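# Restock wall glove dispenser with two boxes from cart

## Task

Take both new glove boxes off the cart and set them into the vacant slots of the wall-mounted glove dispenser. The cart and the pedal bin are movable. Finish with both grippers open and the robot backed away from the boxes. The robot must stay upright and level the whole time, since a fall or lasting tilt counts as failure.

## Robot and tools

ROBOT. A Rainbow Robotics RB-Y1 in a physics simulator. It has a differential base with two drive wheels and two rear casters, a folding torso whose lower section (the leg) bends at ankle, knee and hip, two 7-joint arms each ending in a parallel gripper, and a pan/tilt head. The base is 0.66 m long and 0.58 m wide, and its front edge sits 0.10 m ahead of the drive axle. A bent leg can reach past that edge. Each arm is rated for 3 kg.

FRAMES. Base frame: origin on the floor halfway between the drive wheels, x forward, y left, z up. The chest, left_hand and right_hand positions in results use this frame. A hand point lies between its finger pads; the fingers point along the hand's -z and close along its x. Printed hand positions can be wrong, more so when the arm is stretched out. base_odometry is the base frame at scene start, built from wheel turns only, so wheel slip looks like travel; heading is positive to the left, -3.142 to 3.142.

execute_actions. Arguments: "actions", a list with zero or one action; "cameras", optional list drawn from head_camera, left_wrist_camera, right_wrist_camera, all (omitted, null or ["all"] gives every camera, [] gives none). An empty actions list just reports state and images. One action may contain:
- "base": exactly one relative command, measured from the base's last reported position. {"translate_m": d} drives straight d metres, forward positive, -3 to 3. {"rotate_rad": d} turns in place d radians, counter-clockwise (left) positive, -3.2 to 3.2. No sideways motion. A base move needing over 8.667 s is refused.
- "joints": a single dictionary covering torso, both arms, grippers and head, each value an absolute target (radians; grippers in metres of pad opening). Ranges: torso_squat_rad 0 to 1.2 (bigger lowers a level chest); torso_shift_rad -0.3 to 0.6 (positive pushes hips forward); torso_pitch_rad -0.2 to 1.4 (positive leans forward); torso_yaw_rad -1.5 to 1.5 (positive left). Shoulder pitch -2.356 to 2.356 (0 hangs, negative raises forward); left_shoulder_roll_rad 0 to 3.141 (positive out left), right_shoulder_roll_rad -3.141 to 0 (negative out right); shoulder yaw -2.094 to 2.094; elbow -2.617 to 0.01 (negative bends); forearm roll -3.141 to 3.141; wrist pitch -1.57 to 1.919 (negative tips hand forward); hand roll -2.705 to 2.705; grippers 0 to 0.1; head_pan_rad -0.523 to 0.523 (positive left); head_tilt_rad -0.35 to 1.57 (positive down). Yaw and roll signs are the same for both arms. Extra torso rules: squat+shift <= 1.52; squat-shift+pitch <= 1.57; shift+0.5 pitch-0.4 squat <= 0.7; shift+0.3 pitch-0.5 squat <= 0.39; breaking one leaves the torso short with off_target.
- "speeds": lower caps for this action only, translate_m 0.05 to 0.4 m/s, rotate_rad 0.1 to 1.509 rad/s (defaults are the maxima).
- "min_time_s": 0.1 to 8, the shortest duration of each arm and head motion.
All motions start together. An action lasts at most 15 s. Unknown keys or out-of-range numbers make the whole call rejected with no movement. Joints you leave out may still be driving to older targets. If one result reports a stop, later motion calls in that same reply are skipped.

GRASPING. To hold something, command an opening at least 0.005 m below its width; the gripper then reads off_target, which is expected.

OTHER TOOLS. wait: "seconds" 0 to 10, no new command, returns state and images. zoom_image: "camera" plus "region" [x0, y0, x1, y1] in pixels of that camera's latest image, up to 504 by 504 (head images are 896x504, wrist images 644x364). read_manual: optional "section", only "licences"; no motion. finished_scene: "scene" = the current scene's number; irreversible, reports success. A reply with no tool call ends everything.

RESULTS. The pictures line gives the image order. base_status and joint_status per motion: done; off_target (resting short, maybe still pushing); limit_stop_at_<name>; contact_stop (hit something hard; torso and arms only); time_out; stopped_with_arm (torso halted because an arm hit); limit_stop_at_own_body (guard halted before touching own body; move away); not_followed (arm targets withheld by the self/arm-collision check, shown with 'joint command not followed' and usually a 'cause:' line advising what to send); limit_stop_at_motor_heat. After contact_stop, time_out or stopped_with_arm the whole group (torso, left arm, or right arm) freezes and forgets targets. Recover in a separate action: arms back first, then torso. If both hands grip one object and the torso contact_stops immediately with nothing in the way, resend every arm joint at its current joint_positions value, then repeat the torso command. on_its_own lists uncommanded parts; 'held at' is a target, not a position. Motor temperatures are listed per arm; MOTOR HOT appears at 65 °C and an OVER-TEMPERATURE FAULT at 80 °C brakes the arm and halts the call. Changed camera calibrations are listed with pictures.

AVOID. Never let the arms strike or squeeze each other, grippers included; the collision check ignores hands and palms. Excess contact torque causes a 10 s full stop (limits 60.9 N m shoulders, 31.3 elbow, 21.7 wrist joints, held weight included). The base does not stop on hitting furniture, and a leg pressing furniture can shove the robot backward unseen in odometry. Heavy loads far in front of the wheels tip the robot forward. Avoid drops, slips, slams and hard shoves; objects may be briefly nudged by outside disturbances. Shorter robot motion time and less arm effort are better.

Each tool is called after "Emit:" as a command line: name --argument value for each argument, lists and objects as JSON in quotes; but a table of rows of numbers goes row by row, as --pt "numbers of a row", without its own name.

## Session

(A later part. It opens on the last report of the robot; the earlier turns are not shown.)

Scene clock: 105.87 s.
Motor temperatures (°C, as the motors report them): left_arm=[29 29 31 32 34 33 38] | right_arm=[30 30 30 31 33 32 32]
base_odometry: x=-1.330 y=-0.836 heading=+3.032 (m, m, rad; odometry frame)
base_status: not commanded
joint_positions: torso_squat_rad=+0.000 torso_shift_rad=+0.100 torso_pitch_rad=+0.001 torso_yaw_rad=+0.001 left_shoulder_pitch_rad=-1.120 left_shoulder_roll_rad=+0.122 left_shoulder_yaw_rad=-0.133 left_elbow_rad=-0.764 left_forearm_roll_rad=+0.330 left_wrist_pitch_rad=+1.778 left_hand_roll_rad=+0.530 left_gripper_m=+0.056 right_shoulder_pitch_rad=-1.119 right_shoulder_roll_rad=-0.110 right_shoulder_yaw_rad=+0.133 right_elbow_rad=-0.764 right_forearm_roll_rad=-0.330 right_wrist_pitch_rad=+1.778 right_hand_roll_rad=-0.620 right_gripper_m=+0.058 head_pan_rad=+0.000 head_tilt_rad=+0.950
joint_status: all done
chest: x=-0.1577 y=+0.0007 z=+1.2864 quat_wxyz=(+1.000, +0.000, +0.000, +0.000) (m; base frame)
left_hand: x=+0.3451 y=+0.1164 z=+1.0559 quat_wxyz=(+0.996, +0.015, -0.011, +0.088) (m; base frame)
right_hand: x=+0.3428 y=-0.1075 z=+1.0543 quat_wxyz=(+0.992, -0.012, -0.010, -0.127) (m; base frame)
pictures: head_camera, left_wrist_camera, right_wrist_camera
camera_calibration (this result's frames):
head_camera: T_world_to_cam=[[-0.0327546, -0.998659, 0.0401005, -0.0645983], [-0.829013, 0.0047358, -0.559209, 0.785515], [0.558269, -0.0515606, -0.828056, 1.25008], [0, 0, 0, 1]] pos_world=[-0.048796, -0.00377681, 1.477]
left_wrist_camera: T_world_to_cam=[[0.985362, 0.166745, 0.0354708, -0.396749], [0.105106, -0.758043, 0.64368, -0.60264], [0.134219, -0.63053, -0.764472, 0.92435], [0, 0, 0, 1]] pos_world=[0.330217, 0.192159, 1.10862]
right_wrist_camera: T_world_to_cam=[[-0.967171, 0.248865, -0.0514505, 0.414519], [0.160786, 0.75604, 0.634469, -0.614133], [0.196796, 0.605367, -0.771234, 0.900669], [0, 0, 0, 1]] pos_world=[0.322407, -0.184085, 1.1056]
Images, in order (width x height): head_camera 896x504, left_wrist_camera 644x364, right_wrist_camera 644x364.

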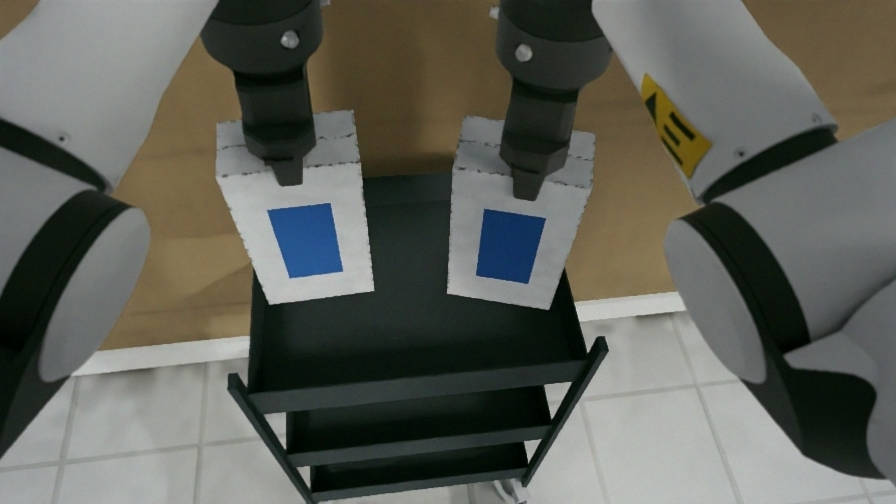

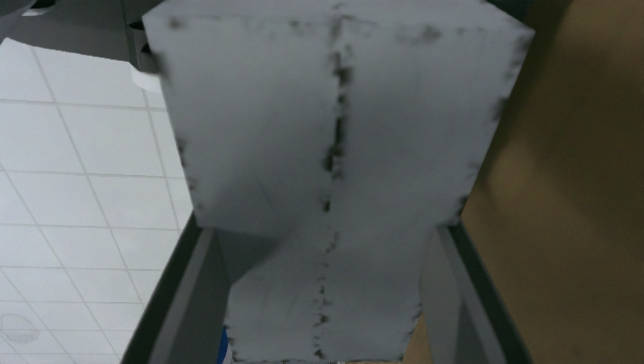

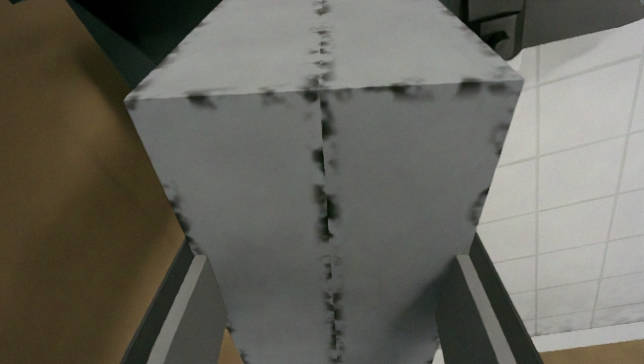

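Emit:
execute_actions --actions '[{"base":{"translate_m":-0.6},"joints":{"left_hand_roll_rad":0.354,"right_hand_roll_rad":-0.366},"min_time_s":2}]' --cameras '[]'

Emit:
execute_actions --actions '[{"base":{"rotate_rad":2.48},"speeds":{"rotate_rad":0.8}}]' --cameras '[]'

Emit:
execute_actions --actions '[{"base":{"translate_m":1.86}}]' --cameras '[]'

Emit:
execute_actions --actions '[{"base":{"rotate_rad":-0.8},"joints":{"torso_yaw_rad":0.6,"head_pan_rad":-0.52,"head_tilt_rad":0.5},"speeds":{"rotate_rad":0.8}}]' --cameras '["head_camera"]'

Scene clock: 120.70 s.
Motor temperatures (°C, as the motors report them): left_arm=[30 29 31 32 34 33 38] | right_arm=[30 30 30 31 33 32 32]
base_odometry: x=-0.733 y=-0.901 heading=+3.032 (m, m, rad; odometry frame)
base_status: done
joint_positions: torso_squat_rad=+0.000 torso_shift_rad=+0.100 torso_pitch_rad=+0.000 torso_yaw_rad=+0.001 left_shoulder_pitch_rad=-1.120 left_shoulder_roll_rad=+0.122 left_shoulder_yaw_rad=-0.133 left_elbow_rad=-0.764 left_forearm_roll_rad=+0.330 left_wrist_pitch_rad=+1.778 left_hand_roll_rad=+0.354 left_gripper_m=+0.056 right_shoulder_pitch_rad=-1.119 right_shoulder_roll_rad=-0.110 right_shoulder_yaw_rad=+0.133 right_elbow_rad=-0.764 right_forearm_roll_rad=-0.330 right_wrist_pitch_rad=+1.778 right_hand_roll_rad=-0.366 right_gripper_m=+0.058 head_pan_rad=+0.000 head_tilt_rad=+0.950
joint_status: all done
chest: x=-0.1579 y=+0.0007 z=+1.2864 quat_wxyz=(+1.000, +0.000, +0.000, +0.000) (m; base frame)
left_hand: x=+0.3449 y=+0.1164 z=+1.0560 quat_wxyz=(+1.000, +0.016, -0.010, +0.001) (m; base frame)
right_hand: x=+0.3426 y=-0.1075 z=+1.0544 quat_wxyz=(+1.000, -0.013, -0.008, -0.001) (m; base frame)
pictures: none
No camera images: the call's "cameras" was empty. Leave "cameras" out to get every camera's image.

Scene clock: 125.73 s.
Motor temperatures (°C, as the motors report them): left_arm=[30 29 31 32 34 33 38] | right_arm=[30 30 30 31 33 32 32]
base_odometry: x=-0.733 y=-0.901 heading=-0.772 (m, m, rad; odometry frame)
base_status: done
joint_positions: torso_squat_rad=+0.000 torso_shift_rad=+0.100 torso_pitch_rad=+0.000 torso_yaw_rad=+0.001 left_shoulder_pitch_rad=-1.120 left_shoulder_roll_rad=+0.122 left_shoulder_yaw_rad=-0.133 left_elbow_rad=-0.764 left_forearm_roll_rad=+0.330 left_wrist_pitch_rad=+1.778 left_hand_roll_rad=+0.354 left_gripper_m=+0.056 right_shoulder_pitch_rad=-1.119 right_shoulder_roll_rad=-0.110 right_shoulder_yaw_rad=+0.133 right_elbow_rad=-0.764 right_forearm_roll_rad=-0.330 right_wrist_pitch_rad=+1.778 right_hand_roll_rad=-0.366 right_gripper_m=+0.058 head_pan_rad=+0.000 head_tilt_rad=+0.950
joint_status: not commanded
chest: x=-0.1579 y=+0.0007 z=+1.2864 quat_wxyz=(+1.000, +0.000, +0.000, +0.000) (m; base frame)
left_hand: x=+0.3449 y=+0.1164 z=+1.0560 quat_wxyz=(+1.000, +0.016, -0.010, +0.000) (m; base frame)
right_hand: x=+0.3426 y=-0.1075 z=+1.0544 quat_wxyz=(+1.000, -0.013, -0.008, -0.001) (m; base frame)
pictures: none
No camera images: the call's "cameras" was empty. Leave "cameras" out to get every camera's image.

Scene clock: 131.97 s.
Motor temperatures (°C, as the motors report them): left_arm=[30 29 31 33 34 33 38] | right_arm=[31 30 30 31 33 32 32]
base_odometry: x=+0.600 y=-2.198 heading=-0.772 (m, m, rad; odometry frame)
base_status: done
joint_positions: torso_squat_rad=+0.000 torso_shift_rad=+0.100 torso_pitch_rad=+0.001 torso_yaw_rad=+0.001 left_shoulder_pitch_rad=-1.120 left_shoulder_roll_rad=+0.122 left_shoulder_yaw_rad=-0.133 left_elbow_rad=-0.764 left_forearm_roll_rad=+0.330 left_wrist_pitch_rad=+1.778 left_hand_roll_rad=+0.354 left_gripper_m=+0.056 right_shoulder_pitch_rad=-1.119 right_shoulder_roll_rad=-0.110 right_shoulder_yaw_rad=+0.133 right_elbow_rad=-0.764 right_forearm_roll_rad=-0.330 right_wrist_pitch_rad=+1.778 right_hand_roll_rad=-0.366 right_gripper_m=+0.058 head_pan_rad=+0.000 head_tilt_rad=+0.950
joint_status: not commanded
chest: x=-0.1578 y=+0.0007 z=+1.2864 quat_wxyz=(+1.000, +0.000, +0.000, +0.000) (m; base frame)
left_hand: x=+0.3450 y=+0.1164 z=+1.0558 quat_wxyz=(+1.000, +0.016, -0.010, +0.000) (m; base frame)
right_hand: x=+0.3427 y=-0.1075 z=+1.0543 quat_wxyz=(+1.000, -0.013, -0.008, -0.001) (m; base frame)
pictures: none
No camera images: the call's "cameras" was empty. Leave "cameras" out to get every camera's image.

Scene clock: 134.83 s.
Motor temperatures (°C, as the motors report them): left_arm=[30 29 31 33 34 33 38] | right_arm=[31 30 30 32 33 32 32]
base_odometry: x=+0.600 y=-2.198 heading=-1.571 (m, m, rad; odometry frame)
base_status: done
joint_positions: torso_squat_rad=+0.000 torso_shift_rad=+0.100 torso_pitch_rad=+0.001 torso_yaw_rad=+0.600 left_shoulder_pitch_rad=-1.120 left_shoulder_roll_rad=+0.122 left_shoulder_yaw_rad=-0.133 left_elbow_rad=-0.764 left_forearm_roll_rad=+0.330 left_wrist_pitch_rad=+1.778 left_hand_roll_rad=+0.354 left_gripper_m=+0.056 right_shoulder_pitch_rad=-1.119 right_shoulder_roll_rad=-0.110 right_shoulder_yaw_rad=+0.133 right_elbow_rad=-0.764 right_forearm_roll_rad=-0.330 right_wrist_pitch_rad=+1.778 right_hand_roll_rad=-0.366 right_gripper_m=+0.058 head_pan_rad=-0.520 head_tilt_rad=+0.500
joint_status: all done
chest: x=-0.1578 y=+0.0008 z=+1.2864 quat_wxyz=(+0.955, +0.000, +0.000, +0.296) (m; base frame)
left_hand: x=+0.1920 y=+0.3799 z=+1.0558 quat_wxyz=(+0.955, +0.018, -0.005, +0.296) (m; base frame)
right_hand: x=+0.3164 y=+0.1938 z=+1.0542 quat_wxyz=(+0.955, -0.010, -0.011, +0.295) (m; base frame)
pictures: head_camera
camera_calibration (this result's frames):
head_camera: T_world_to_cam=[[0.0326044, -0.999233, 0.0216979, -0.0157294], [-0.501985, -0.0351444, -0.864162, 1.28165], [0.864262, 0.0172835, -0.502746, 0.811154], [0, 0, 0, 1]] pos_world=[-0.0571667, 0.015306, 1.5157]
Images, in order (width x height): head_camera 896x504.

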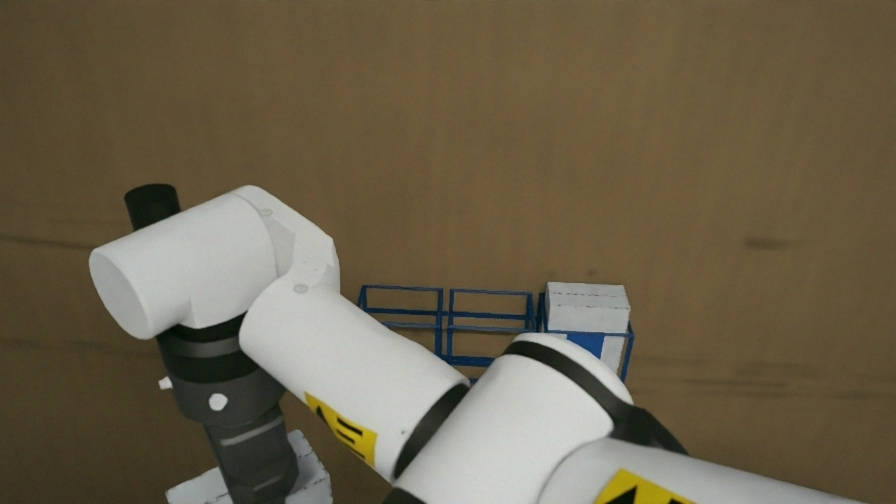

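Emit:
execute_actions --actions '[{"joints":{"torso_yaw_rad":0,"head_pan_rad":0,"head_tilt_rad":0.7,"right_shoulder_pitch_rad":-1.45,"right_elbow_rad":-0.57,"right_wrist_pitch_rad":1.915,"left_shoulder_pitch_rad":-1.45,"left_elbow_rad":-0.57,"left_wrist_pitch_rad":1.915,"left_shoulder_roll_rad":0.06,"right_shoulder_roll_rad":-0.06},"min_time_s":2.5}]'

Scene clock: 157.60 s.
Motor temperatures (°C, as the motors report them): left_arm=[31 29 31 33 34 33 38] | right_arm=[31 30 30 32 33 32 32]
base_odometry: x=+0.600 y=-2.198 heading=-1.571 (m, m, rad; odometry frame)
base_status: not commanded
joint_positions: torso_squat_rad=+0.000 torso_shift_rad=+0.100 torso_pitch_rad=+0.001 torso_yaw_rad=+0.000 left_shoulder_pitch_rad=-1.280 left_shoulder_roll_rad=+0.091 left_shoulder_yaw_rad=-0.133 left_elbow_rad=-0.668 left_forearm_roll_rad=+0.330 left_wrist_pitch_rad=+1.845 left_hand_roll_rad=+0.354 left_gripper_m=+0.056 right_shoulder_pitch_rad=-1.270 right_shoulder_roll_rad=-0.086 right_shoulder_yaw_rad=+0.133 right_elbow_rad=-0.670 right_forearm_roll_rad=-0.330 right_wrist_pitch_rad=+1.844 right_hand_roll_rad=-0.366 right_gripper_m=+0.058 head_pan_rad=+0.000 head_tilt_rad=+0.700
joint_status: left_shoulder_pitch_rad time_out (moved -0.161 of -0.330); left_shoulder_roll_rad time_out (moved -0.031 of -0.062); left_elbow_rad time_out (moved +0.096 of +0.194); left_wrist_pitch_rad time_out (moved +0.067 of +0.137); right_shoulder_pitch_rad time_out (moved -0.150 of -0.331); right_shoulder_roll_rad time_out (moved +0.023 of +0.050); right_elbow_rad time_out (moved +0.093 of +0.194); right_wrist_pitch_rad time_out (moved +0.066 of +0.137); the others done
on_its_own: left_shoulder_pitch_rad is held at -1.280, not at your -1.450, since a time_out; left_shoulder_roll_rad is held at +0.091, not at your +0.060, since a time_out; left_elbow_rad is held at -0.668, not at your -0.570, since a time_out; left_wrist_pitch_rad is held at +1.845, not at your +1.915, since a time_out; right_shoulder_pitch_rad is held at -1.270, not at your -1.450, since a time_out; right_shoulder_roll_rad is held at -0.086, not at your -0.060, since a time_out; right_elbow_rad is held at -0.671, not at your -0.570, since a time_out; right_wrist_pitch_rad is held at +1.844, not at your +1.915, since a time_out
chest: x=-0.1578 y=+0.0007 z=+1.2864 quat_wxyz=(+1.000, +0.000, +0.000, +0.000) (m; base frame)
left_hand: x=+0.3470 y=+0.0906 z=+1.1056 quat_wxyz=(+0.999, +0.035, -0.007, -0.022) (m; base frame)
right_hand: x=+0.3445 y=-0.0883 z=+1.1004 quat_wxyz=(+0.999, -0.034, -0.003, +0.017) (m; base frame)
pictures: head_camera, left_wrist_camera, right_wrist_camera
joint command not followed: on one or more control steps a check withheld the commanded joint targets of the left arm, and it was not sent them on those steps.
cause: the commanded joint targets would bring a part of the robot too close to another arm (this arm's wrist and the other arm's wrist); next, command targets that bring no part of the robot closer to that arm.
joint command not followed: on one or more control steps a check withheld the commanded joint targets of the right arm, and it was not sent them on those steps.
cause: the commanded joint targets would bring a part of the robot too close to another arm (this arm's wrist and the other arm's wrist); next, command targets that bring no part of the robot closer to that arm.
camera_calibration (this result's frames):
head_camera: T_world_to_cam=[[-0.0423062, -0.998638, 0.0305233, -0.0517562], [-0.664715, 0.00532555, -0.747078, 1.08697], [0.745898, -0.0518953, -0.664036, 1.03181], [0, 0, 0, 1]] pos_world=[-0.0492832, -0.00392858, 1.49879]
left_wrist_camera: T_world_to_cam=[[0.998308, -0.0537787, 0.0221204, -0.365855], [-0.0560854, -0.790002, 0.610534, -0.558947], [-0.0153586, -0.610742, -0.791681, 1.02598], [0, 0, 0, 1]] pos_world=[0.349644, 0.165362, 1.1616]
right_wrist_camera: T_world_to_cam=[[-0.998684, -0.0381564, -0.0342724, 0.380388], [-0.0510849, 0.79951, 0.598476, -0.541672], [0.00456542, 0.59944, -0.800407, 1.02205], [0, 0, 0, 1]] pos_world=[0.34755, -0.16507, 1.15527]
Images, in order (width x height): head_camera 896x504, left_wrist_camera 644x364, right_wrist_camera 644x364.

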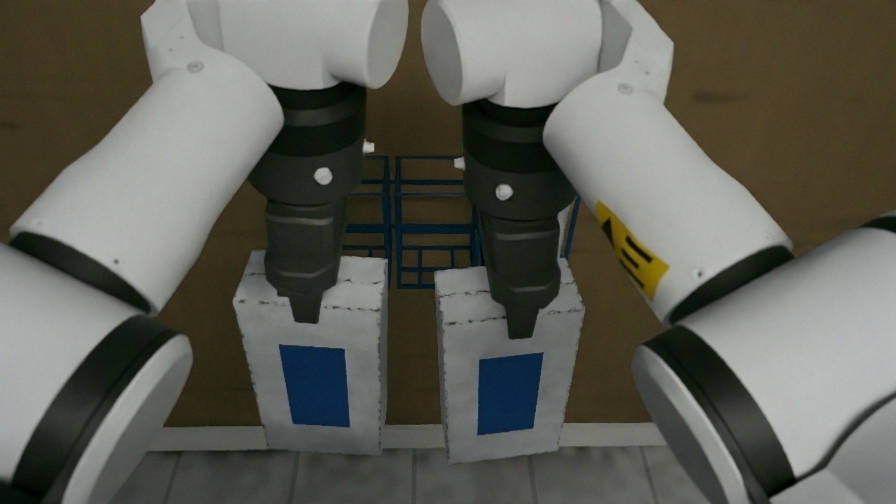

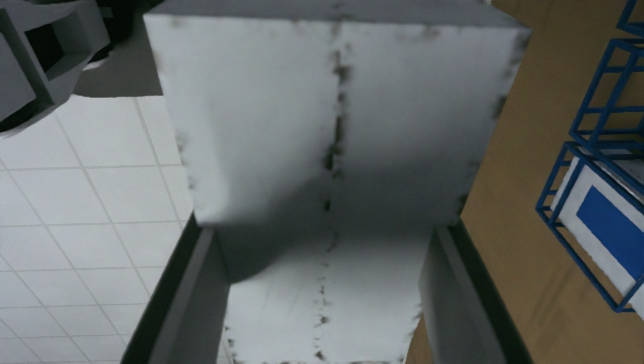

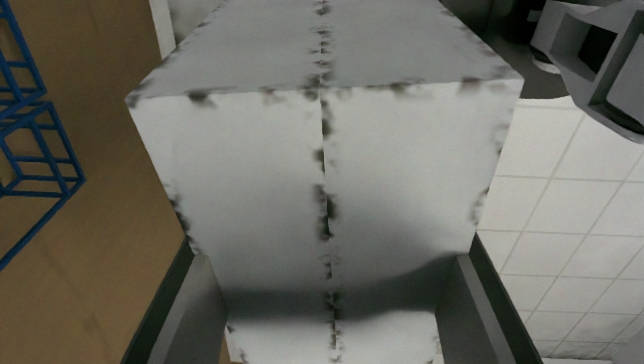

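Emit:
execute_actions --actions '[{"joints":{"left_shoulder_pitch_rad":-0.9,"left_elbow_rad":-1.1,"left_wrist_pitch_rad":1.85,"left_shoulder_roll_rad":0.45},"min_time_s":2}]' --cameras '[]'

Emit:
execute_actions --actions '[{"joints":{"right_shoulder_pitch_rad":-1.45,"right_elbow_rad":-0.57,"right_wrist_pitch_rad":1.915,"right_shoulder_roll_rad":-0.09,"right_forearm_roll_rad":-0.42},"min_time_s":2}]' --cameras '["head_camera"]'

Scene clock: 190.90 s.
Motor temperatures (°C, as the motors report them): left_arm=[31 29 31 33 34 33 38] | right_arm=[32 30 30 32 33 32 32]
base_odometry: x=+0.600 y=-2.198 heading=-1.571 (m, m, rad; odometry frame)
base_status: not commanded
joint_positions: torso_squat_rad=+0.000 torso_shift_rad=+0.100 torso_pitch_rad=+0.001 torso_yaw_rad=+0.000 left_shoulder_pitch_rad=-0.900 left_shoulder_roll_rad=+0.450 left_shoulder_yaw_rad=-0.133 left_elbow_rad=-1.100 left_forearm_roll_rad=+0.330 left_wrist_pitch_rad=+1.850 left_hand_roll_rad=+0.354 left_gripper_m=+0.056 right_shoulder_pitch_rad=-1.270 right_shoulder_roll_rad=-0.086 right_shoulder_yaw_rad=+0.133 right_elbow_rad=-0.670 right_forearm_roll_rad=-0.330 right_wrist_pitch_rad=+1.844 right_hand_roll_rad=-0.366 right_gripper_m=+0.058 head_pan_rad=+0.000 head_tilt_rad=+0.700
joint_status: all done
on_its_own: right_shoulder_pitch_rad is held at -1.270, not at your -1.450, since a time_out; right_shoulder_roll_rad is held at -0.086, not at your -0.060, since a time_out; right_elbow_rad is held at -0.671, not at your -0.570, since a time_out; right_wrist_pitch_rad is held at +1.844, not at your +1.915, since a time_out
chest: x=-0.1578 y=+0.0007 z=+1.2864 quat_wxyz=(+1.000, +0.000, +0.000, +0.000) (m; base frame)
left_hand: x=+0.3505 y=+0.2987 z=+1.0778 quat_wxyz=(+0.988, +0.090, -0.070, +0.101) (m; base frame)
right_hand: x=+0.3445 y=-0.0883 z=+1.1004 quat_wxyz=(+0.999, -0.034, -0.003, +0.017) (m; base frame)
pictures: none
No camera images: the call's "cameras" was empty. Leave "cameras" out to get every camera's image.

Scene clock: 193.20 s.
Motor temperatures (°C, as the motors report them): left_arm=[31 29 31 33 34 33 38] | right_arm=[32 30 30 32 33 32 32]
base_odometry: x=+0.600 y=-2.198 heading=-1.571 (m, m, rad; odometry frame)
base_status: not commanded
joint_positions: torso_squat_rad=+0.000 torso_shift_rad=+0.100 torso_pitch_rad=+0.001 torso_yaw_rad=+0.000 left_shoulder_pitch_rad=-0.900 left_shoulder_roll_rad=+0.450 left_shoulder_yaw_rad=-0.133 left_elbow_rad=-1.100 left_forearm_roll_rad=+0.330 left_wrist_pitch_rad=+1.850 left_hand_roll_rad=+0.354 left_gripper_m=+0.056 right_shoulder_pitch_rad=-1.449 right_shoulder_roll_rad=-0.089 right_shoulder_yaw_rad=+0.133 right_elbow_rad=-0.570 right_forearm_roll_rad=-0.420 right_wrist_pitch_rad=+1.915 right_hand_roll_rad=-0.366 right_gripper_m=+0.058 head_pan_rad=+0.000 head_tilt_rad=+0.700
joint_status: all done
chest: x=-0.1578 y=+0.0007 z=+1.2864 quat_wxyz=(+1.000, +0.000, +0.000, +0.000) (m; base frame)
left_hand: x=+0.3505 y=+0.2987 z=+1.0778 quat_wxyz=(+0.988, +0.090, -0.070, +0.101) (m; base frame)
right_hand: x=+0.3399 y=-0.0624 z=+1.1616 quat_wxyz=(+0.999, -0.023, +0.006, +0.037) (m; base frame)
pictures: head_camera
camera_calibration (this result's frames):
head_camera: T_world_to_cam=[[-0.042304, -0.998638, 0.0305236, -0.0517562], [-0.664715, 0.00532386, -0.747078, 1.08697], [0.745898, -0.0518939, -0.664036, 1.03181], [0, 0, 0, 1]] pos_world=[-0.0492832, -0.00392822, 1.49879]
Images, in order (width x height): head_camera 896x504.

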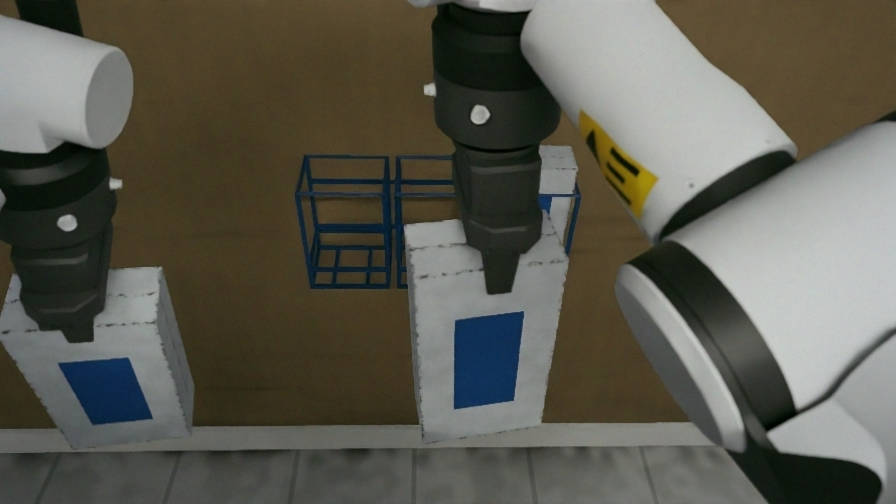

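Emit:
execute_actions --actions '[{"joints":{"right_shoulder_pitch_rad":-1.6,"right_elbow_rad":-0.42,"right_shoulder_roll_rad":-0.11,"right_forearm_roll_rad":-0.5,"right_hand_roll_rad":-0.46,"left_hand_roll_rad":0.15},"min_time_s":1.5}]' --cameras '["head_camera"]'

Scene clock: 202.40 s.
Motor temperatures (°C, as the motors report them): left_arm=[31 30 31 33 34 33 38] | right_arm=[32 30 30 32 33 32 32]
base_odometry: x=+0.600 y=-2.198 heading=-1.571 (m, m, rad; odometry frame)
base_status: not commanded
joint_positions: torso_squat_rad=+0.000 torso_shift_rad=+0.100 torso_pitch_rad=+0.001 torso_yaw_rad=+0.000 left_shoulder_pitch_rad=-0.900 left_shoulder_roll_rad=+0.450 left_shoulder_yaw_rad=-0.133 left_elbow_rad=-1.100 left_forearm_roll_rad=+0.330 left_wrist_pitch_rad=+1.850 left_hand_roll_rad=+0.150 left_gripper_m=+0.056 right_shoulder_pitch_rad=-1.599 right_shoulder_roll_rad=-0.109 right_shoulder_yaw_rad=+0.133 right_elbow_rad=-0.420 right_forearm_roll_rad=-0.500 right_wrist_pitch_rad=+1.915 right_hand_roll_rad=-0.460 right_gripper_m=+0.058 head_pan_rad=+0.000 head_tilt_rad=+0.700
joint_status: all done
chest: x=-0.1578 y=+0.0007 z=+1.2864 quat_wxyz=(+1.000, +0.000, +0.000, +0.000) (m; base frame)
left_hand: x=+0.3505 y=+0.2987 z=+1.0778 quat_wxyz=(+0.993, +0.097, -0.060, +0.000) (m; base frame)
right_hand: x=+0.3376 y=-0.0525 z=+1.2015 quat_wxyz=(+1.000, -0.008, +0.012, -0.014) (m; base frame)
pictures: head_camera
camera_calibration (this result's frames):
head_camera: T_world_to_cam=[[-0.0423041, -0.998638, 0.0305236, -0.0517561], [-0.664716, 0.00532398, -0.747077, 1.08697], [0.745898, -0.0518939, -0.664036, 1.03181], [0, 0, 0, 1]] pos_world=[-0.049283, -0.00392826, 1.49879]
Images, in order (width x height): head_camera 896x504.

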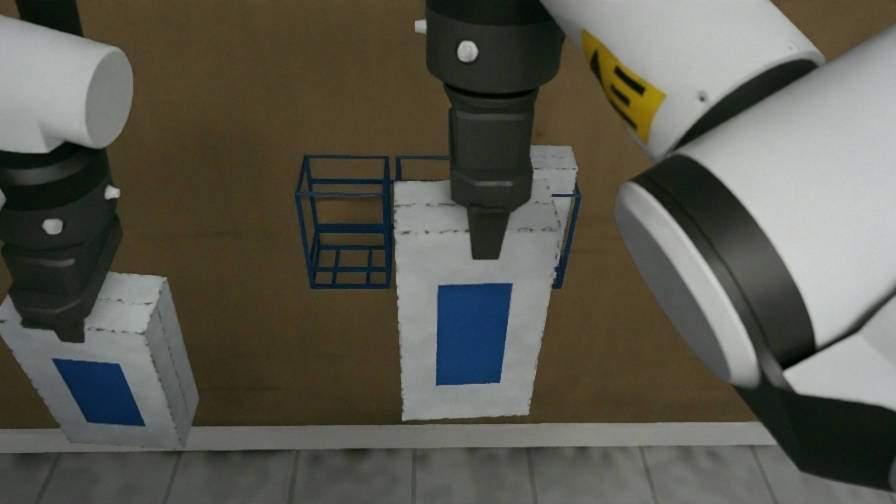

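Emit:
execute_actions --actions '[{"base":{"translate_m":0.4},"joints":{"right_hand_roll_rad":-0.435,"head_tilt_rad":1.0},"speeds":{"translate_m":0.2}}]'

Scene clock: 208.97 s.
Motor temperatures (°C, as the motors report them): left_arm=[31 30 31 33 34 33 38] | right_arm=[32 30 30 32 33 32 32]
base_odometry: x=+0.600 y=-2.598 heading=-1.572 (m, m, rad; odometry frame)
base_status: done
joint_positions: torso_squat_rad=+0.000 torso_shift_rad=+0.100 torso_pitch_rad=+0.001 torso_yaw_rad=+0.000 left_shoulder_pitch_rad=-0.900 left_shoulder_roll_rad=+0.450 left_shoulder_yaw_rad=-0.133 left_elbow_rad=-1.100 left_forearm_roll_rad=+0.330 left_wrist_pitch_rad=+1.850 left_hand_roll_rad=+0.150 left_gripper_m=+0.056 right_shoulder_pitch_rad=-1.599 right_shoulder_roll_rad=-0.110 right_shoulder_yaw_rad=+0.133 right_elbow_rad=-0.420 right_forearm_roll_rad=-0.500 right_wrist_pitch_rad=+1.915 right_hand_roll_rad=-0.435 right_gripper_m=+0.058 head_pan_rad=+0.000 head_tilt_rad=+1.000
joint_status: all done
chest: x=-0.1577 y=+0.0007 z=+1.2864 quat_wxyz=(+1.000, +0.000, +0.000, +0.000) (m; base frame)
left_hand: x=+0.3505 y=+0.2988 z=+1.0777 quat_wxyz=(+0.993, +0.097, -0.060, +0.000) (m; base frame)
right_hand: x=+0.3377 y=-0.0526 z=+1.2015 quat_wxyz=(+1.000, -0.008, +0.012, -0.002) (m; base frame)
pictures: head_camera, left_wrist_camera, right_wrist_camera
camera_calibration (this result's frames):
head_camera: T_world_to_cam=[[-0.0314529, -0.998637, 0.0416557, -0.0668257], [-0.85591, 0.00538815, -0.517097, 0.719293], [0.516168, -0.0519178, -0.854912, 1.28427], [0, 0, 0, 1]] pos_world=[-0.0493534, -0.0039336, 1.47267]
left_wrist_camera: T_world_to_cam=[[0.991567, -0.0223569, 0.127652, -0.478354], [-0.0840257, -0.860819, 0.501927, -0.229255], [0.0986635, -0.50842, -0.855438, 1.12926], [0, 0, 0, 1]] pos_world=[0.34364, 0.366098, 1.14215]
right_wrist_camera: T_world_to_cam=[[-0.999988, 0.000507064, -0.00484407, 0.34552], [-0.00270516, 0.769234, 0.638962, -0.697722], [0.00405022, 0.638967, -0.769223, 1.04639], [0, 0, 0, 1]] pos_world=[0.33939, -0.132073, 1.2524]
Images, in order (width x height): head_camera 896x504, left_wrist_camera 644x364, right_wrist_camera 644x364.

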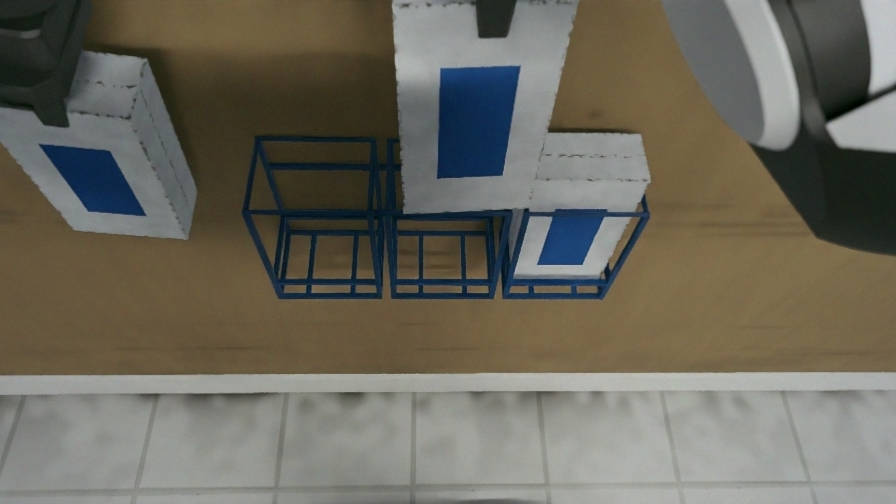

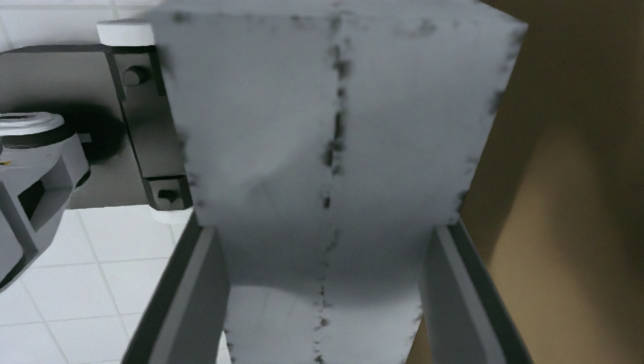

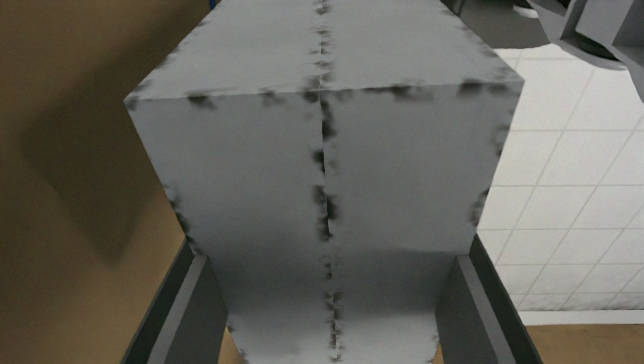

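Emit:
execute_actions --actions '[{"base":{"translate_m":0.05},"joints":{"right_shoulder_roll_rad":-0.093},"speeds":{"translate_m":0.1}}]' --cameras '[]'

Emit:
execute_actions --actions '[{"joints":{"torso_squat_rad":0.25,"torso_shift_rad":0.107}}]' --cameras '["head_camera"]'

Scene clock: 230.33 s.
Motor temperatures (°C, as the motors report them): left_arm=[32 30 31 34 34 39 38] | right_arm=[32 30 30 32 33 32 32]
TORQUE FAULT: left_wrist_pitch_rad reached its load limit. The robot stopped for 10 seconds, dropped its targets and accepts commands again. The stop added 9.5 s to the call and to motion_time.
base_odometry: x=+0.600 y=-2.642 heading=-1.573 (m, m, rad; odometry frame)
base_status: translate_m torque_fault (by the wheels' count: +0.044 of +0.050)
joint_positions: torso_squat_rad=+0.001 torso_shift_rad=+0.097 torso_pitch_rad=-0.004 torso_yaw_rad=+0.000 left_shoulder_pitch_rad=-0.890 left_shoulder_roll_rad=+0.447 left_shoulder_yaw_rad=-0.135 left_elbow_rad=-1.096 left_forearm_roll_rad=+0.332 left_wrist_pitch_rad=+1.856 left_hand_roll_rad=+0.149 left_gripper_m=+0.056 right_shoulder_pitch_rad=-1.599 right_shoulder_roll_rad=-0.091 right_shoulder_yaw_rad=+0.133 right_elbow_rad=-0.420 right_forearm_roll_rad=-0.500 right_wrist_pitch_rad=+1.915 right_hand_roll_rad=-0.435 right_gripper_m=+0.058 head_pan_rad=+0.000 head_tilt_rad=+1.000
joint_status: all done
chest: x=-0.1610 y=+0.0003 z=+1.2866 quat_wxyz=(+1.000, +0.000, -0.002, +0.000) (m; base frame)
left_hand: x=+0.3432 y=+0.2989 z=+1.0741 quat_wxyz=(+0.994, +0.097, -0.052, +0.000) (m; base frame)
right_hand: x=+0.3309 y=-0.0443 z=+1.2010 quat_wxyz=(+1.000, -0.008, +0.012, +0.007) (m; base frame)
pictures: none
No camera images: the call's "cameras" was empty. Leave "cameras" out to get every camera's image.

not run: a stop came earlier in this reply.

Emit:
execute_actions --actions '[{"base":{"translate_m":-0.05},"speeds":{"translate_m":0.1}}]' --cameras '[]'

Emit:
execute_actions --actions '[{"joints":{"left_shoulder_pitch_rad":-0.4,"left_elbow_rad":-1.45,"left_wrist_pitch_rad":1.91,"left_shoulder_roll_rad":0.45},"min_time_s":2}]'

Scene clock: 238.30 s.
Motor temperatures (°C, as the motors report them): left_arm=[33 30 31 34 34 41 38] | right_arm=[32 30 30 31 33 32 32]
base_odometry: x=+0.600 y=-2.592 heading=-1.573 (m, m, rad; odometry frame)
base_status: done
joint_positions: torso_squat_rad=+0.000 torso_shift_rad=+0.100 torso_pitch_rad=+0.000 torso_yaw_rad=+0.000 left_shoulder_pitch_rad=-0.894 left_shoulder_roll_rad=+0.448 left_shoulder_yaw_rad=-0.134 left_elbow_rad=-1.097 left_forearm_roll_rad=+0.331 left_wrist_pitch_rad=+1.854 left_hand_roll_rad=+0.150 left_gripper_m=+0.056 right_shoulder_pitch_rad=-1.599 right_shoulder_roll_rad=-0.092 right_shoulder_yaw_rad=+0.133 right_elbow_rad=-0.420 right_forearm_roll_rad=-0.500 right_wrist_pitch_rad=+1.915 right_hand_roll_rad=-0.435 right_gripper_m=+0.058 head_pan_rad=+0.000 head_tilt_rad=+1.000
joint_status: not commanded
chest: x=-0.1581 y=+0.0007 z=+1.2864 quat_wxyz=(+1.000, +0.000, +0.000, +0.000) (m; base frame)
left_hand: x=+0.3470 y=+0.2990 z=+1.0737 quat_wxyz=(+0.994, +0.097, -0.054, +0.000) (m; base frame)
right_hand: x=+0.3337 y=-0.0446 z=+1.1990 quat_wxyz=(+1.000, -0.009, +0.015, +0.007) (m; base frame)
pictures: none
No camera images: the call's "cameras" was empty. Leave "cameras" out to get every camera's image.

Scene clock: 240.60 s.
Motor temperatures (°C, as the motors report them): left_arm=[33 30 31 34 34 41 38] | right_arm=[32 30 30 32 33 32 32]
base_odometry: x=+0.600 y=-2.592 heading=-1.573 (m, m, rad; odometry frame)
base_status: not commanded
joint_positions: torso_squat_rad=+0.000 torso_shift_rad=+0.100 torso_pitch_rad=+0.000 torso_yaw_rad=+0.000 left_shoulder_pitch_rad=-0.400 left_shoulder_roll_rad=+0.449 left_shoulder_yaw_rad=-0.134 left_elbow_rad=-1.450 left_forearm_roll_rad=+0.331 left_wrist_pitch_rad=+1.910 left_hand_roll_rad=+0.150 left_gripper_m=+0.056 right_shoulder_pitch_rad=-1.599 right_shoulder_roll_rad=-0.092 right_shoulder_yaw_rad=+0.133 right_elbow_rad=-0.420 right_forearm_roll_rad=-0.500 right_wrist_pitch_rad=+1.915 right_hand_roll_rad=-0.435 right_gripper_m=+0.058 head_pan_rad=+0.000 head_tilt_rad=+1.000
joint_status: all done
chest: x=-0.1581 y=+0.0007 z=+1.2864 quat_wxyz=(+1.000, +0.000, +0.000, +0.000) (m; base frame)
left_hand: x=+0.2079 y=+0.3301 z=+0.9477 quat_wxyz=(+0.994, +0.093, +0.051, -0.006) (m; base frame)
right_hand: x=+0.3338 y=-0.0446 z=+1.1990 quat_wxyz=(+1.000, -0.009, +0.015, +0.007) (m; base frame)
pictures: head_camera, left_wrist_camera, right_wrist_camera
camera_calibration (this result's frames):
head_camera: T_world_to_cam=[[-0.0313491, -0.99864, 0.0416576, -0.0667942], [-0.855635, 0.00527048, -0.517554, 0.719646], [0.51663, -0.0518685, -0.854636, 1.28418], [0, 0, 0, 1]] pos_world=[-0.0497856, -0.0038878, 1.47274]
left_wrist_camera: T_world_to_cam=[[0.995477, -0.0121513, -0.0942216, -0.113526], [0.0380964, -0.857492, 0.513085, -0.186154], [-0.0870289, -0.514354, -0.85315, 1.0865], [0, 0, 0, 1]] pos_world=[0.214661, 0.397838, 1.01176]
right_wrist_camera: T_world_to_cam=[[-0.999875, -0.0158144, -0.0000319523, 0.335037], [-0.0121926, 0.769594, 0.638418, -0.698416], [-0.0100716, 0.638338, -0.76969, 1.04465], [0, 0, 0, 1]] pos_world=[0.337001, -0.124045, 1.24995]
Images, in order (width x height): head_camera 896x504, left_wrist_camera 644x364, right_wrist_camera 644x364.

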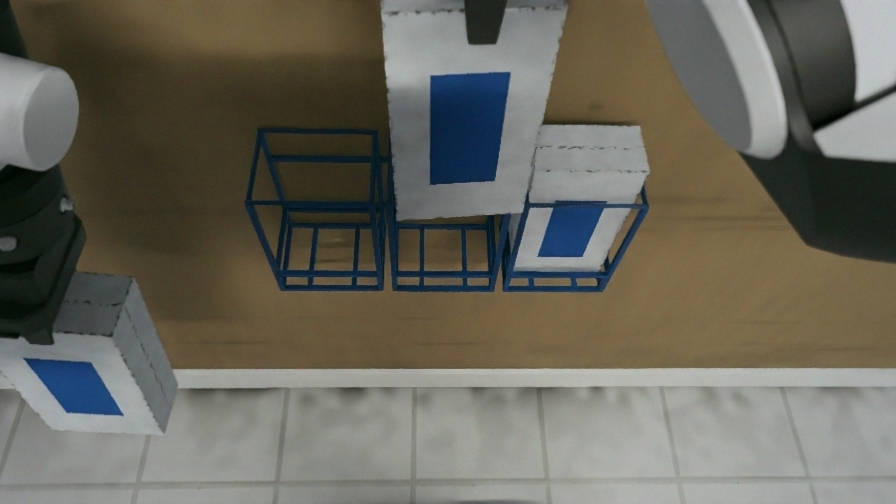

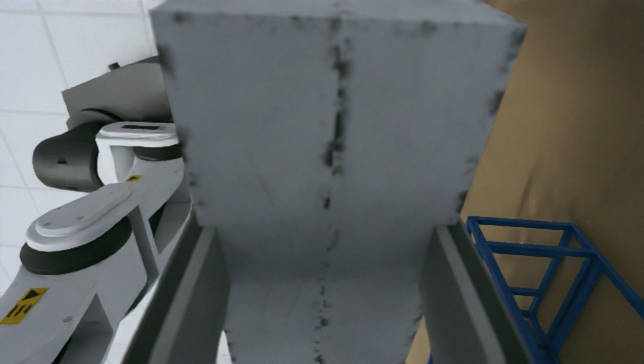

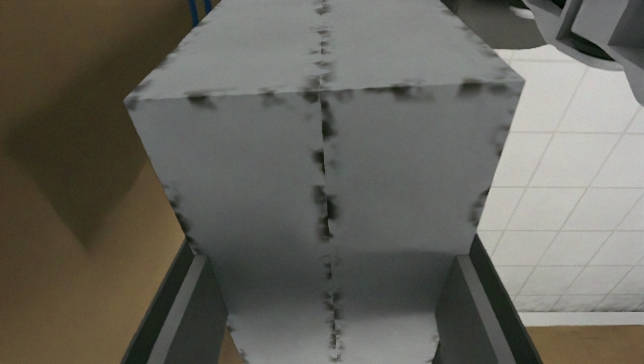

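Emit:
execute_actions --actions '[{"base":{"translate_m":0.06},"speeds":{"translate_m":0.1}}]' --cameras '[]'

Emit:
execute_actions --actions '[{"joints":{"torso_squat_rad":0.25,"torso_shift_rad":0.107}}]' --cameras '["head_camera"]'

Scene clock: 248.17 s.
Motor temperatures (°C, as the motors report them): left_arm=[32 30 31 34 34 39 38] | right_arm=[32 30 30 32 33 32 32]
base_odometry: x=+0.600 y=-2.651 heading=-1.573 (m, m, rad; odometry frame)
base_status: done
joint_positions: torso_squat_rad=+0.001 torso_shift_rad=+0.097 torso_pitch_rad=-0.004 torso_yaw_rad=+0.000 left_shoulder_pitch_rad=-0.400 left_shoulder_roll_rad=+0.450 left_shoulder_yaw_rad=-0.134 left_elbow_rad=-1.450 left_forearm_roll_rad=+0.331 left_wrist_pitch_rad=+1.910 left_hand_roll_rad=+0.150 left_gripper_m=+0.056 right_shoulder_pitch_rad=-1.599 right_shoulder_roll_rad=-0.086 right_shoulder_yaw_rad=+0.134 right_elbow_rad=-0.421 right_forearm_roll_rad=-0.500 right_wrist_pitch_rad=+1.915 right_hand_roll_rad=-0.435 right_gripper_m=+0.058 head_pan_rad=+0.000 head_tilt_rad=+1.000
joint_status: not commanded
chest: x=-0.1615 y=+0.0004 z=+1.2866 quat_wxyz=(+1.000, +0.000, -0.002, +0.000) (m; base frame)
left_hand: x=+0.2062 y=+0.3300 z=+0.9499 quat_wxyz=(+0.994, +0.094, +0.049, -0.005) (m; base frame)
right_hand: x=+0.3295 y=-0.0422 z=+1.2004 quat_wxyz=(+1.000, -0.009, +0.013, +0.010) (m; base frame)
pictures: none
No camera images: the call's "cameras" was empty. Leave "cameras" out to get every camera's image.

Scene clock: 248.70 s.
Motor temperatures (°C, as the motors report them): left_arm=[32 30 31 34 34 39 38] | right_arm=[32 30 30 32 33 32 32]
base_odometry: x=+0.600 y=-2.651 heading=-1.573 (m, m, rad; odometry frame)
base_status: not commanded
joint_positions: torso_squat_rad=+0.003 torso_shift_rad=+0.095 torso_pitch_rad=-0.009 torso_yaw_rad=+0.000 left_shoulder_pitch_rad=-0.400 left_shoulder_roll_rad=+0.450 left_shoulder_yaw_rad=-0.134 left_elbow_rad=-1.450 left_forearm_roll_rad=+0.331 left_wrist_pitch_rad=+1.910 left_hand_roll_rad=+0.150 left_gripper_m=+0.056 right_shoulder_pitch_rad=-1.599 right_shoulder_roll_rad=-0.089 right_shoulder_yaw_rad=+0.134 right_elbow_rad=-0.420 right_forearm_roll_rad=-0.500 right_wrist_pitch_rad=+1.915 right_hand_roll_rad=-0.435 right_gripper_m=+0.058 head_pan_rad=+0.000 head_tilt_rad=+1.000
joint_status: torso_squat_rad contact_stop (moved +0.002 of +0.249); the others done
on_its_own: torso_squat_rad is held at +0.003, not at your +0.250, since a contact_stop
chest: x=-0.1645 y=+0.0007 z=+1.2868 quat_wxyz=(+1.000, +0.000, -0.004, +0.000) (m; base frame)
left_hand: x=+0.2047 y=+0.3301 z=+0.9514 quat_wxyz=(+0.995, +0.093, +0.047, -0.005) (m; base frame)
right_hand: x=+0.3274 y=-0.0433 z=+1.2032 quat_wxyz=(+1.000, -0.009, +0.010, +0.008) (m; base frame)
pictures: head_camera
camera_calibration (this result's frames):
head_camera: T_world_to_cam=[[-0.032243, -0.998621, 0.0414196, -0.0668148], [-0.85092, 0.00568776, -0.525265, 0.725043], [0.524306, -0.0521809, -0.84993, 1.28298], [0, 0, 0, 1]] pos_world=[-0.057875, -0.00389943, 1.47405]
Images, in order (width x height): head_camera 896x504.

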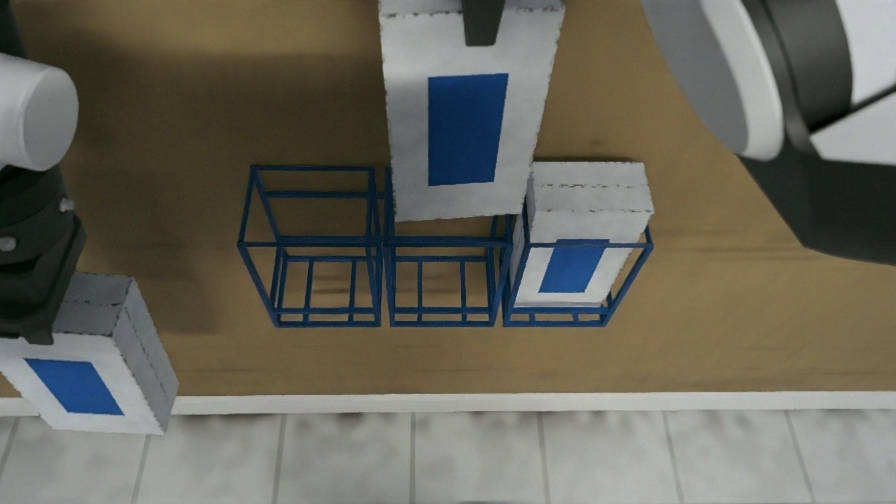

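Emit:
execute_actions --actions '[{"base":{"translate_m":-0.02},"speeds":{"translate_m":0.05}}]' --cameras '[]'

Emit:
execute_actions --actions '[{"joints":{"torso_squat_rad":0.2,"torso_shift_rad":0.105,"torso_pitch_rad":0}}]' --cameras '["head_camera"]'

Scene clock: 257.13 s.
Motor temperatures (°C, as the motors report them): left_arm=[32 30 31 33 34 37 38] | right_arm=[32 31 30 31 33 32 32]
base_odometry: x=+0.600 y=-2.632 heading=-1.572 (m, m, rad; odometry frame)
base_status: done
joint_positions: torso_squat_rad=+0.003 torso_shift_rad=+0.096 torso_pitch_rad=-0.007 torso_yaw_rad=+0.000 left_shoulder_pitch_rad=-0.400 left_shoulder_roll_rad=+0.450 left_shoulder_yaw_rad=-0.134 left_elbow_rad=-1.450 left_forearm_roll_rad=+0.331 left_wrist_pitch_rad=+1.910 left_hand_roll_rad=+0.150 left_gripper_m=+0.056 right_shoulder_pitch_rad=-1.599 right_shoulder_roll_rad=-0.092 right_shoulder_yaw_rad=+0.133 right_elbow_rad=-0.420 right_forearm_roll_rad=-0.500 right_wrist_pitch_rad=+1.915 right_hand_roll_rad=-0.435 right_gripper_m=+0.058 head_pan_rad=+0.000 head_tilt_rad=+1.000
joint_status: not commanded
on_its_own: torso_squat_rad is held at +0.003, not at your +0.250, since a contact_stop
chest: x=-0.1630 y=+0.0008 z=+1.2867 quat_wxyz=(+1.000, +0.000, -0.003, +0.000) (m; base frame)
left_hand: x=+0.2054 y=+0.3301 z=+0.9506 quat_wxyz=(+0.994, +0.093, +0.048, -0.005) (m; base frame)
right_hand: x=+0.3294 y=-0.0448 z=+1.2027 quat_wxyz=(+1.000, -0.009, +0.011, +0.006) (m; base frame)
pictures: none
No camera images: the call's "cameras" was empty. Leave "cameras" out to get every camera's image.

Scene clock: 258.60 s.
Motor temperatures (°C, as the motors report them): left_arm=[32 30 31 33 34 37 38] | right_arm=[32 31 30 31 33 32 32]
base_odometry: x=+0.600 y=-2.632 heading=-1.572 (m, m, rad; odometry frame)
base_status: not commanded
joint_positions: torso_squat_rad=+0.200 torso_shift_rad=+0.105 torso_pitch_rad=+0.000 torso_yaw_rad=+0.000 left_shoulder_pitch_rad=-0.400 left_shoulder_roll_rad=+0.450 left_shoulder_yaw_rad=-0.134 left_elbow_rad=-1.450 left_forearm_roll_rad=+0.331 left_wrist_pitch_rad=+1.910 left_hand_roll_rad=+0.150 left_gripper_m=+0.056 right_shoulder_pitch_rad=-1.599 right_shoulder_roll_rad=-0.092 right_shoulder_yaw_rad=+0.133 right_elbow_rad=-0.420 right_forearm_roll_rad=-0.500 right_wrist_pitch_rad=+1.915 right_hand_roll_rad=-0.435 right_gripper_m=+0.058 head_pan_rad=+0.000 head_tilt_rad=+1.000
joint_status: all done
chest: x=-0.1560 y=+0.0007 z=+1.2722 quat_wxyz=(+1.000, +0.000, +0.000, +0.000) (m; base frame)
left_hand: x=+0.2101 y=+0.3301 z=+0.9336 quat_wxyz=(+0.994, +0.093, +0.051, -0.006) (m; base frame)
right_hand: x=+0.3358 y=-0.0449 z=+1.1848 quat_wxyz=(+1.000, -0.009, +0.015, +0.006) (m; base frame)
pictures: head_camera
camera_calibration (this result's frames):
head_camera: T_world_to_cam=[[-0.0318653, -0.99862, 0.0417354, -0.066275], [-0.855574, 0.00566661, -0.517649, 0.714183], [0.516699, -0.0522028, -0.854574, 1.27088], [0, 0, 0, 1]] pos_world=[-0.0477379, -0.00388706, 1.45852]
Images, in order (width x height): head_camera 896x504.

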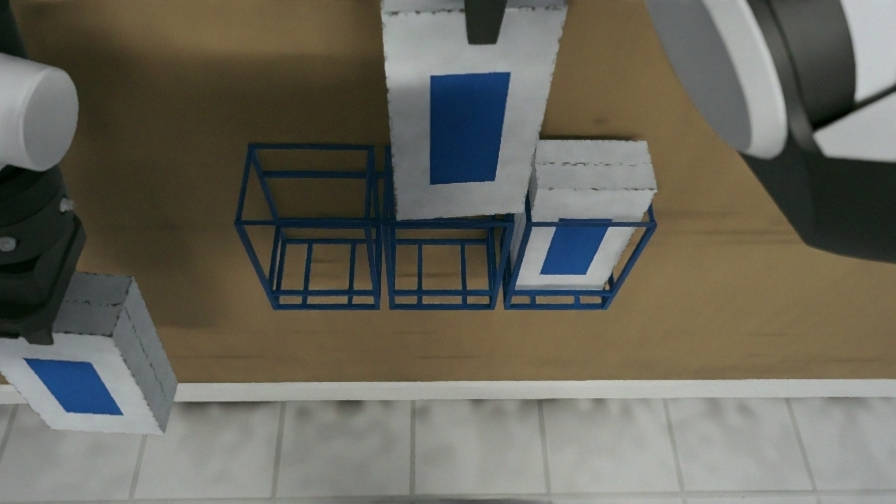

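Emit:
execute_actions --actions '[{"joints":{"right_wrist_pitch_rad":1.85}}]' --cameras '[]'

Emit:
execute_actions --actions '[{"joints":{"torso_squat_rad":0.4,"torso_shift_rad":0.11}}]' --cameras '["head_camera"]'

Scene clock: 268.80 s.
Motor temperatures (°C, as the motors report them): left_arm=[31 30 31 33 34 36 38] | right_arm=[32 31 30 31 33 32 32]
base_odometry: x=+0.600 y=-2.632 heading=-1.572 (m, m, rad; odometry frame)
base_status: not commanded
joint_positions: torso_squat_rad=+0.200 torso_shift_rad=+0.105 torso_pitch_rad=+0.000 torso_yaw_rad=+0.000 left_shoulder_pitch_rad=-0.400 left_shoulder_roll_rad=+0.450 left_shoulder_yaw_rad=-0.134 left_elbow_rad=-1.450 left_forearm_roll_rad=+0.331 left_wrist_pitch_rad=+1.910 left_hand_roll_rad=+0.150 left_gripper_m=+0.056 right_shoulder_pitch_rad=-1.599 right_shoulder_roll_rad=-0.092 right_shoulder_yaw_rad=+0.133 right_elbow_rad=-0.420 right_forearm_roll_rad=-0.500 right_wrist_pitch_rad=+1.850 right_hand_roll_rad=-0.435 right_gripper_m=+0.058 head_pan_rad=+0.000 head_tilt_rad=+1.000
joint_status: all done
chest: x=-0.1560 y=+0.0007 z=+1.2722 quat_wxyz=(+1.000, +0.000, +0.000, +0.000) (m; base frame)
left_hand: x=+0.2101 y=+0.3301 z=+0.9336 quat_wxyz=(+0.994, +0.093, +0.051, -0.006) (m; base frame)
right_hand: x=+0.3493 y=-0.0384 z=+1.1848 quat_wxyz=(+1.000, +0.005, -0.015, +0.006) (m; base frame)
pictures: none
No camera images: the call's "cameras" was empty. Leave "cameras" out to get every camera's image.

Scene clock: 270.27 s.
Motor temperatures (°C, as the motors report them): left_arm=[31 30 31 33 34 36 38] | right_arm=[32 31 30 32 33 32 32]
base_odometry: x=+0.600 y=-2.632 heading=-1.572 (m, m, rad; odometry frame)
base_status: not commanded
joint_positions: torso_squat_rad=+0.400 torso_shift_rad=+0.110 torso_pitch_rad=+0.000 torso_yaw_rad=+0.000 left_shoulder_pitch_rad=-0.400 left_shoulder_roll_rad=+0.450 left_shoulder_yaw_rad=-0.134 left_elbow_rad=-1.450 left_forearm_roll_rad=+0.331 left_wrist_pitch_rad=+1.910 left_hand_roll_rad=+0.150 left_gripper_m=+0.056 right_shoulder_pitch_rad=-1.600 right_shoulder_roll_rad=-0.093 right_shoulder_yaw_rad=+0.133 right_elbow_rad=-0.420 right_forearm_roll_rad=-0.500 right_wrist_pitch_rad=+1.850 right_hand_roll_rad=-0.435 right_gripper_m=+0.058 head_pan_rad=+0.000 head_tilt_rad=+1.000
joint_status: all done
chest: x=-0.1573 y=+0.0007 z=+1.2308 quat_wxyz=(+1.000, +0.000, +0.000, +0.000) (m; base frame)
left_hand: x=+0.2089 y=+0.3301 z=+0.8923 quat_wxyz=(+0.994, +0.093, +0.051, -0.006) (m; base frame)
right_hand: x=+0.3482 y=-0.0387 z=+1.1438 quat_wxyz=(+1.000, +0.005, -0.015, +0.006) (m; base frame)
pictures: head_camera
camera_calibration (this result's frames):
head_camera: T_world_to_cam=[[-0.0318772, -0.99862, 0.041726, -0.064617], [-0.855419, 0.00566598, -0.517906, 0.691972], [0.516955, -0.0522026, -0.854419, 1.23601], [0, 0, 0, 1]] pos_world=[-0.049096, -0.00392568, 1.41714]
Images, in order (width x height): head_camera 896x504.

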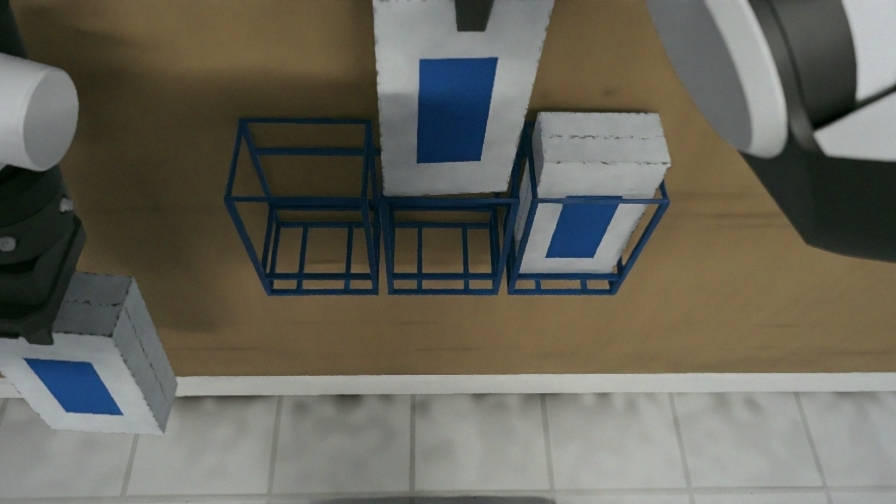

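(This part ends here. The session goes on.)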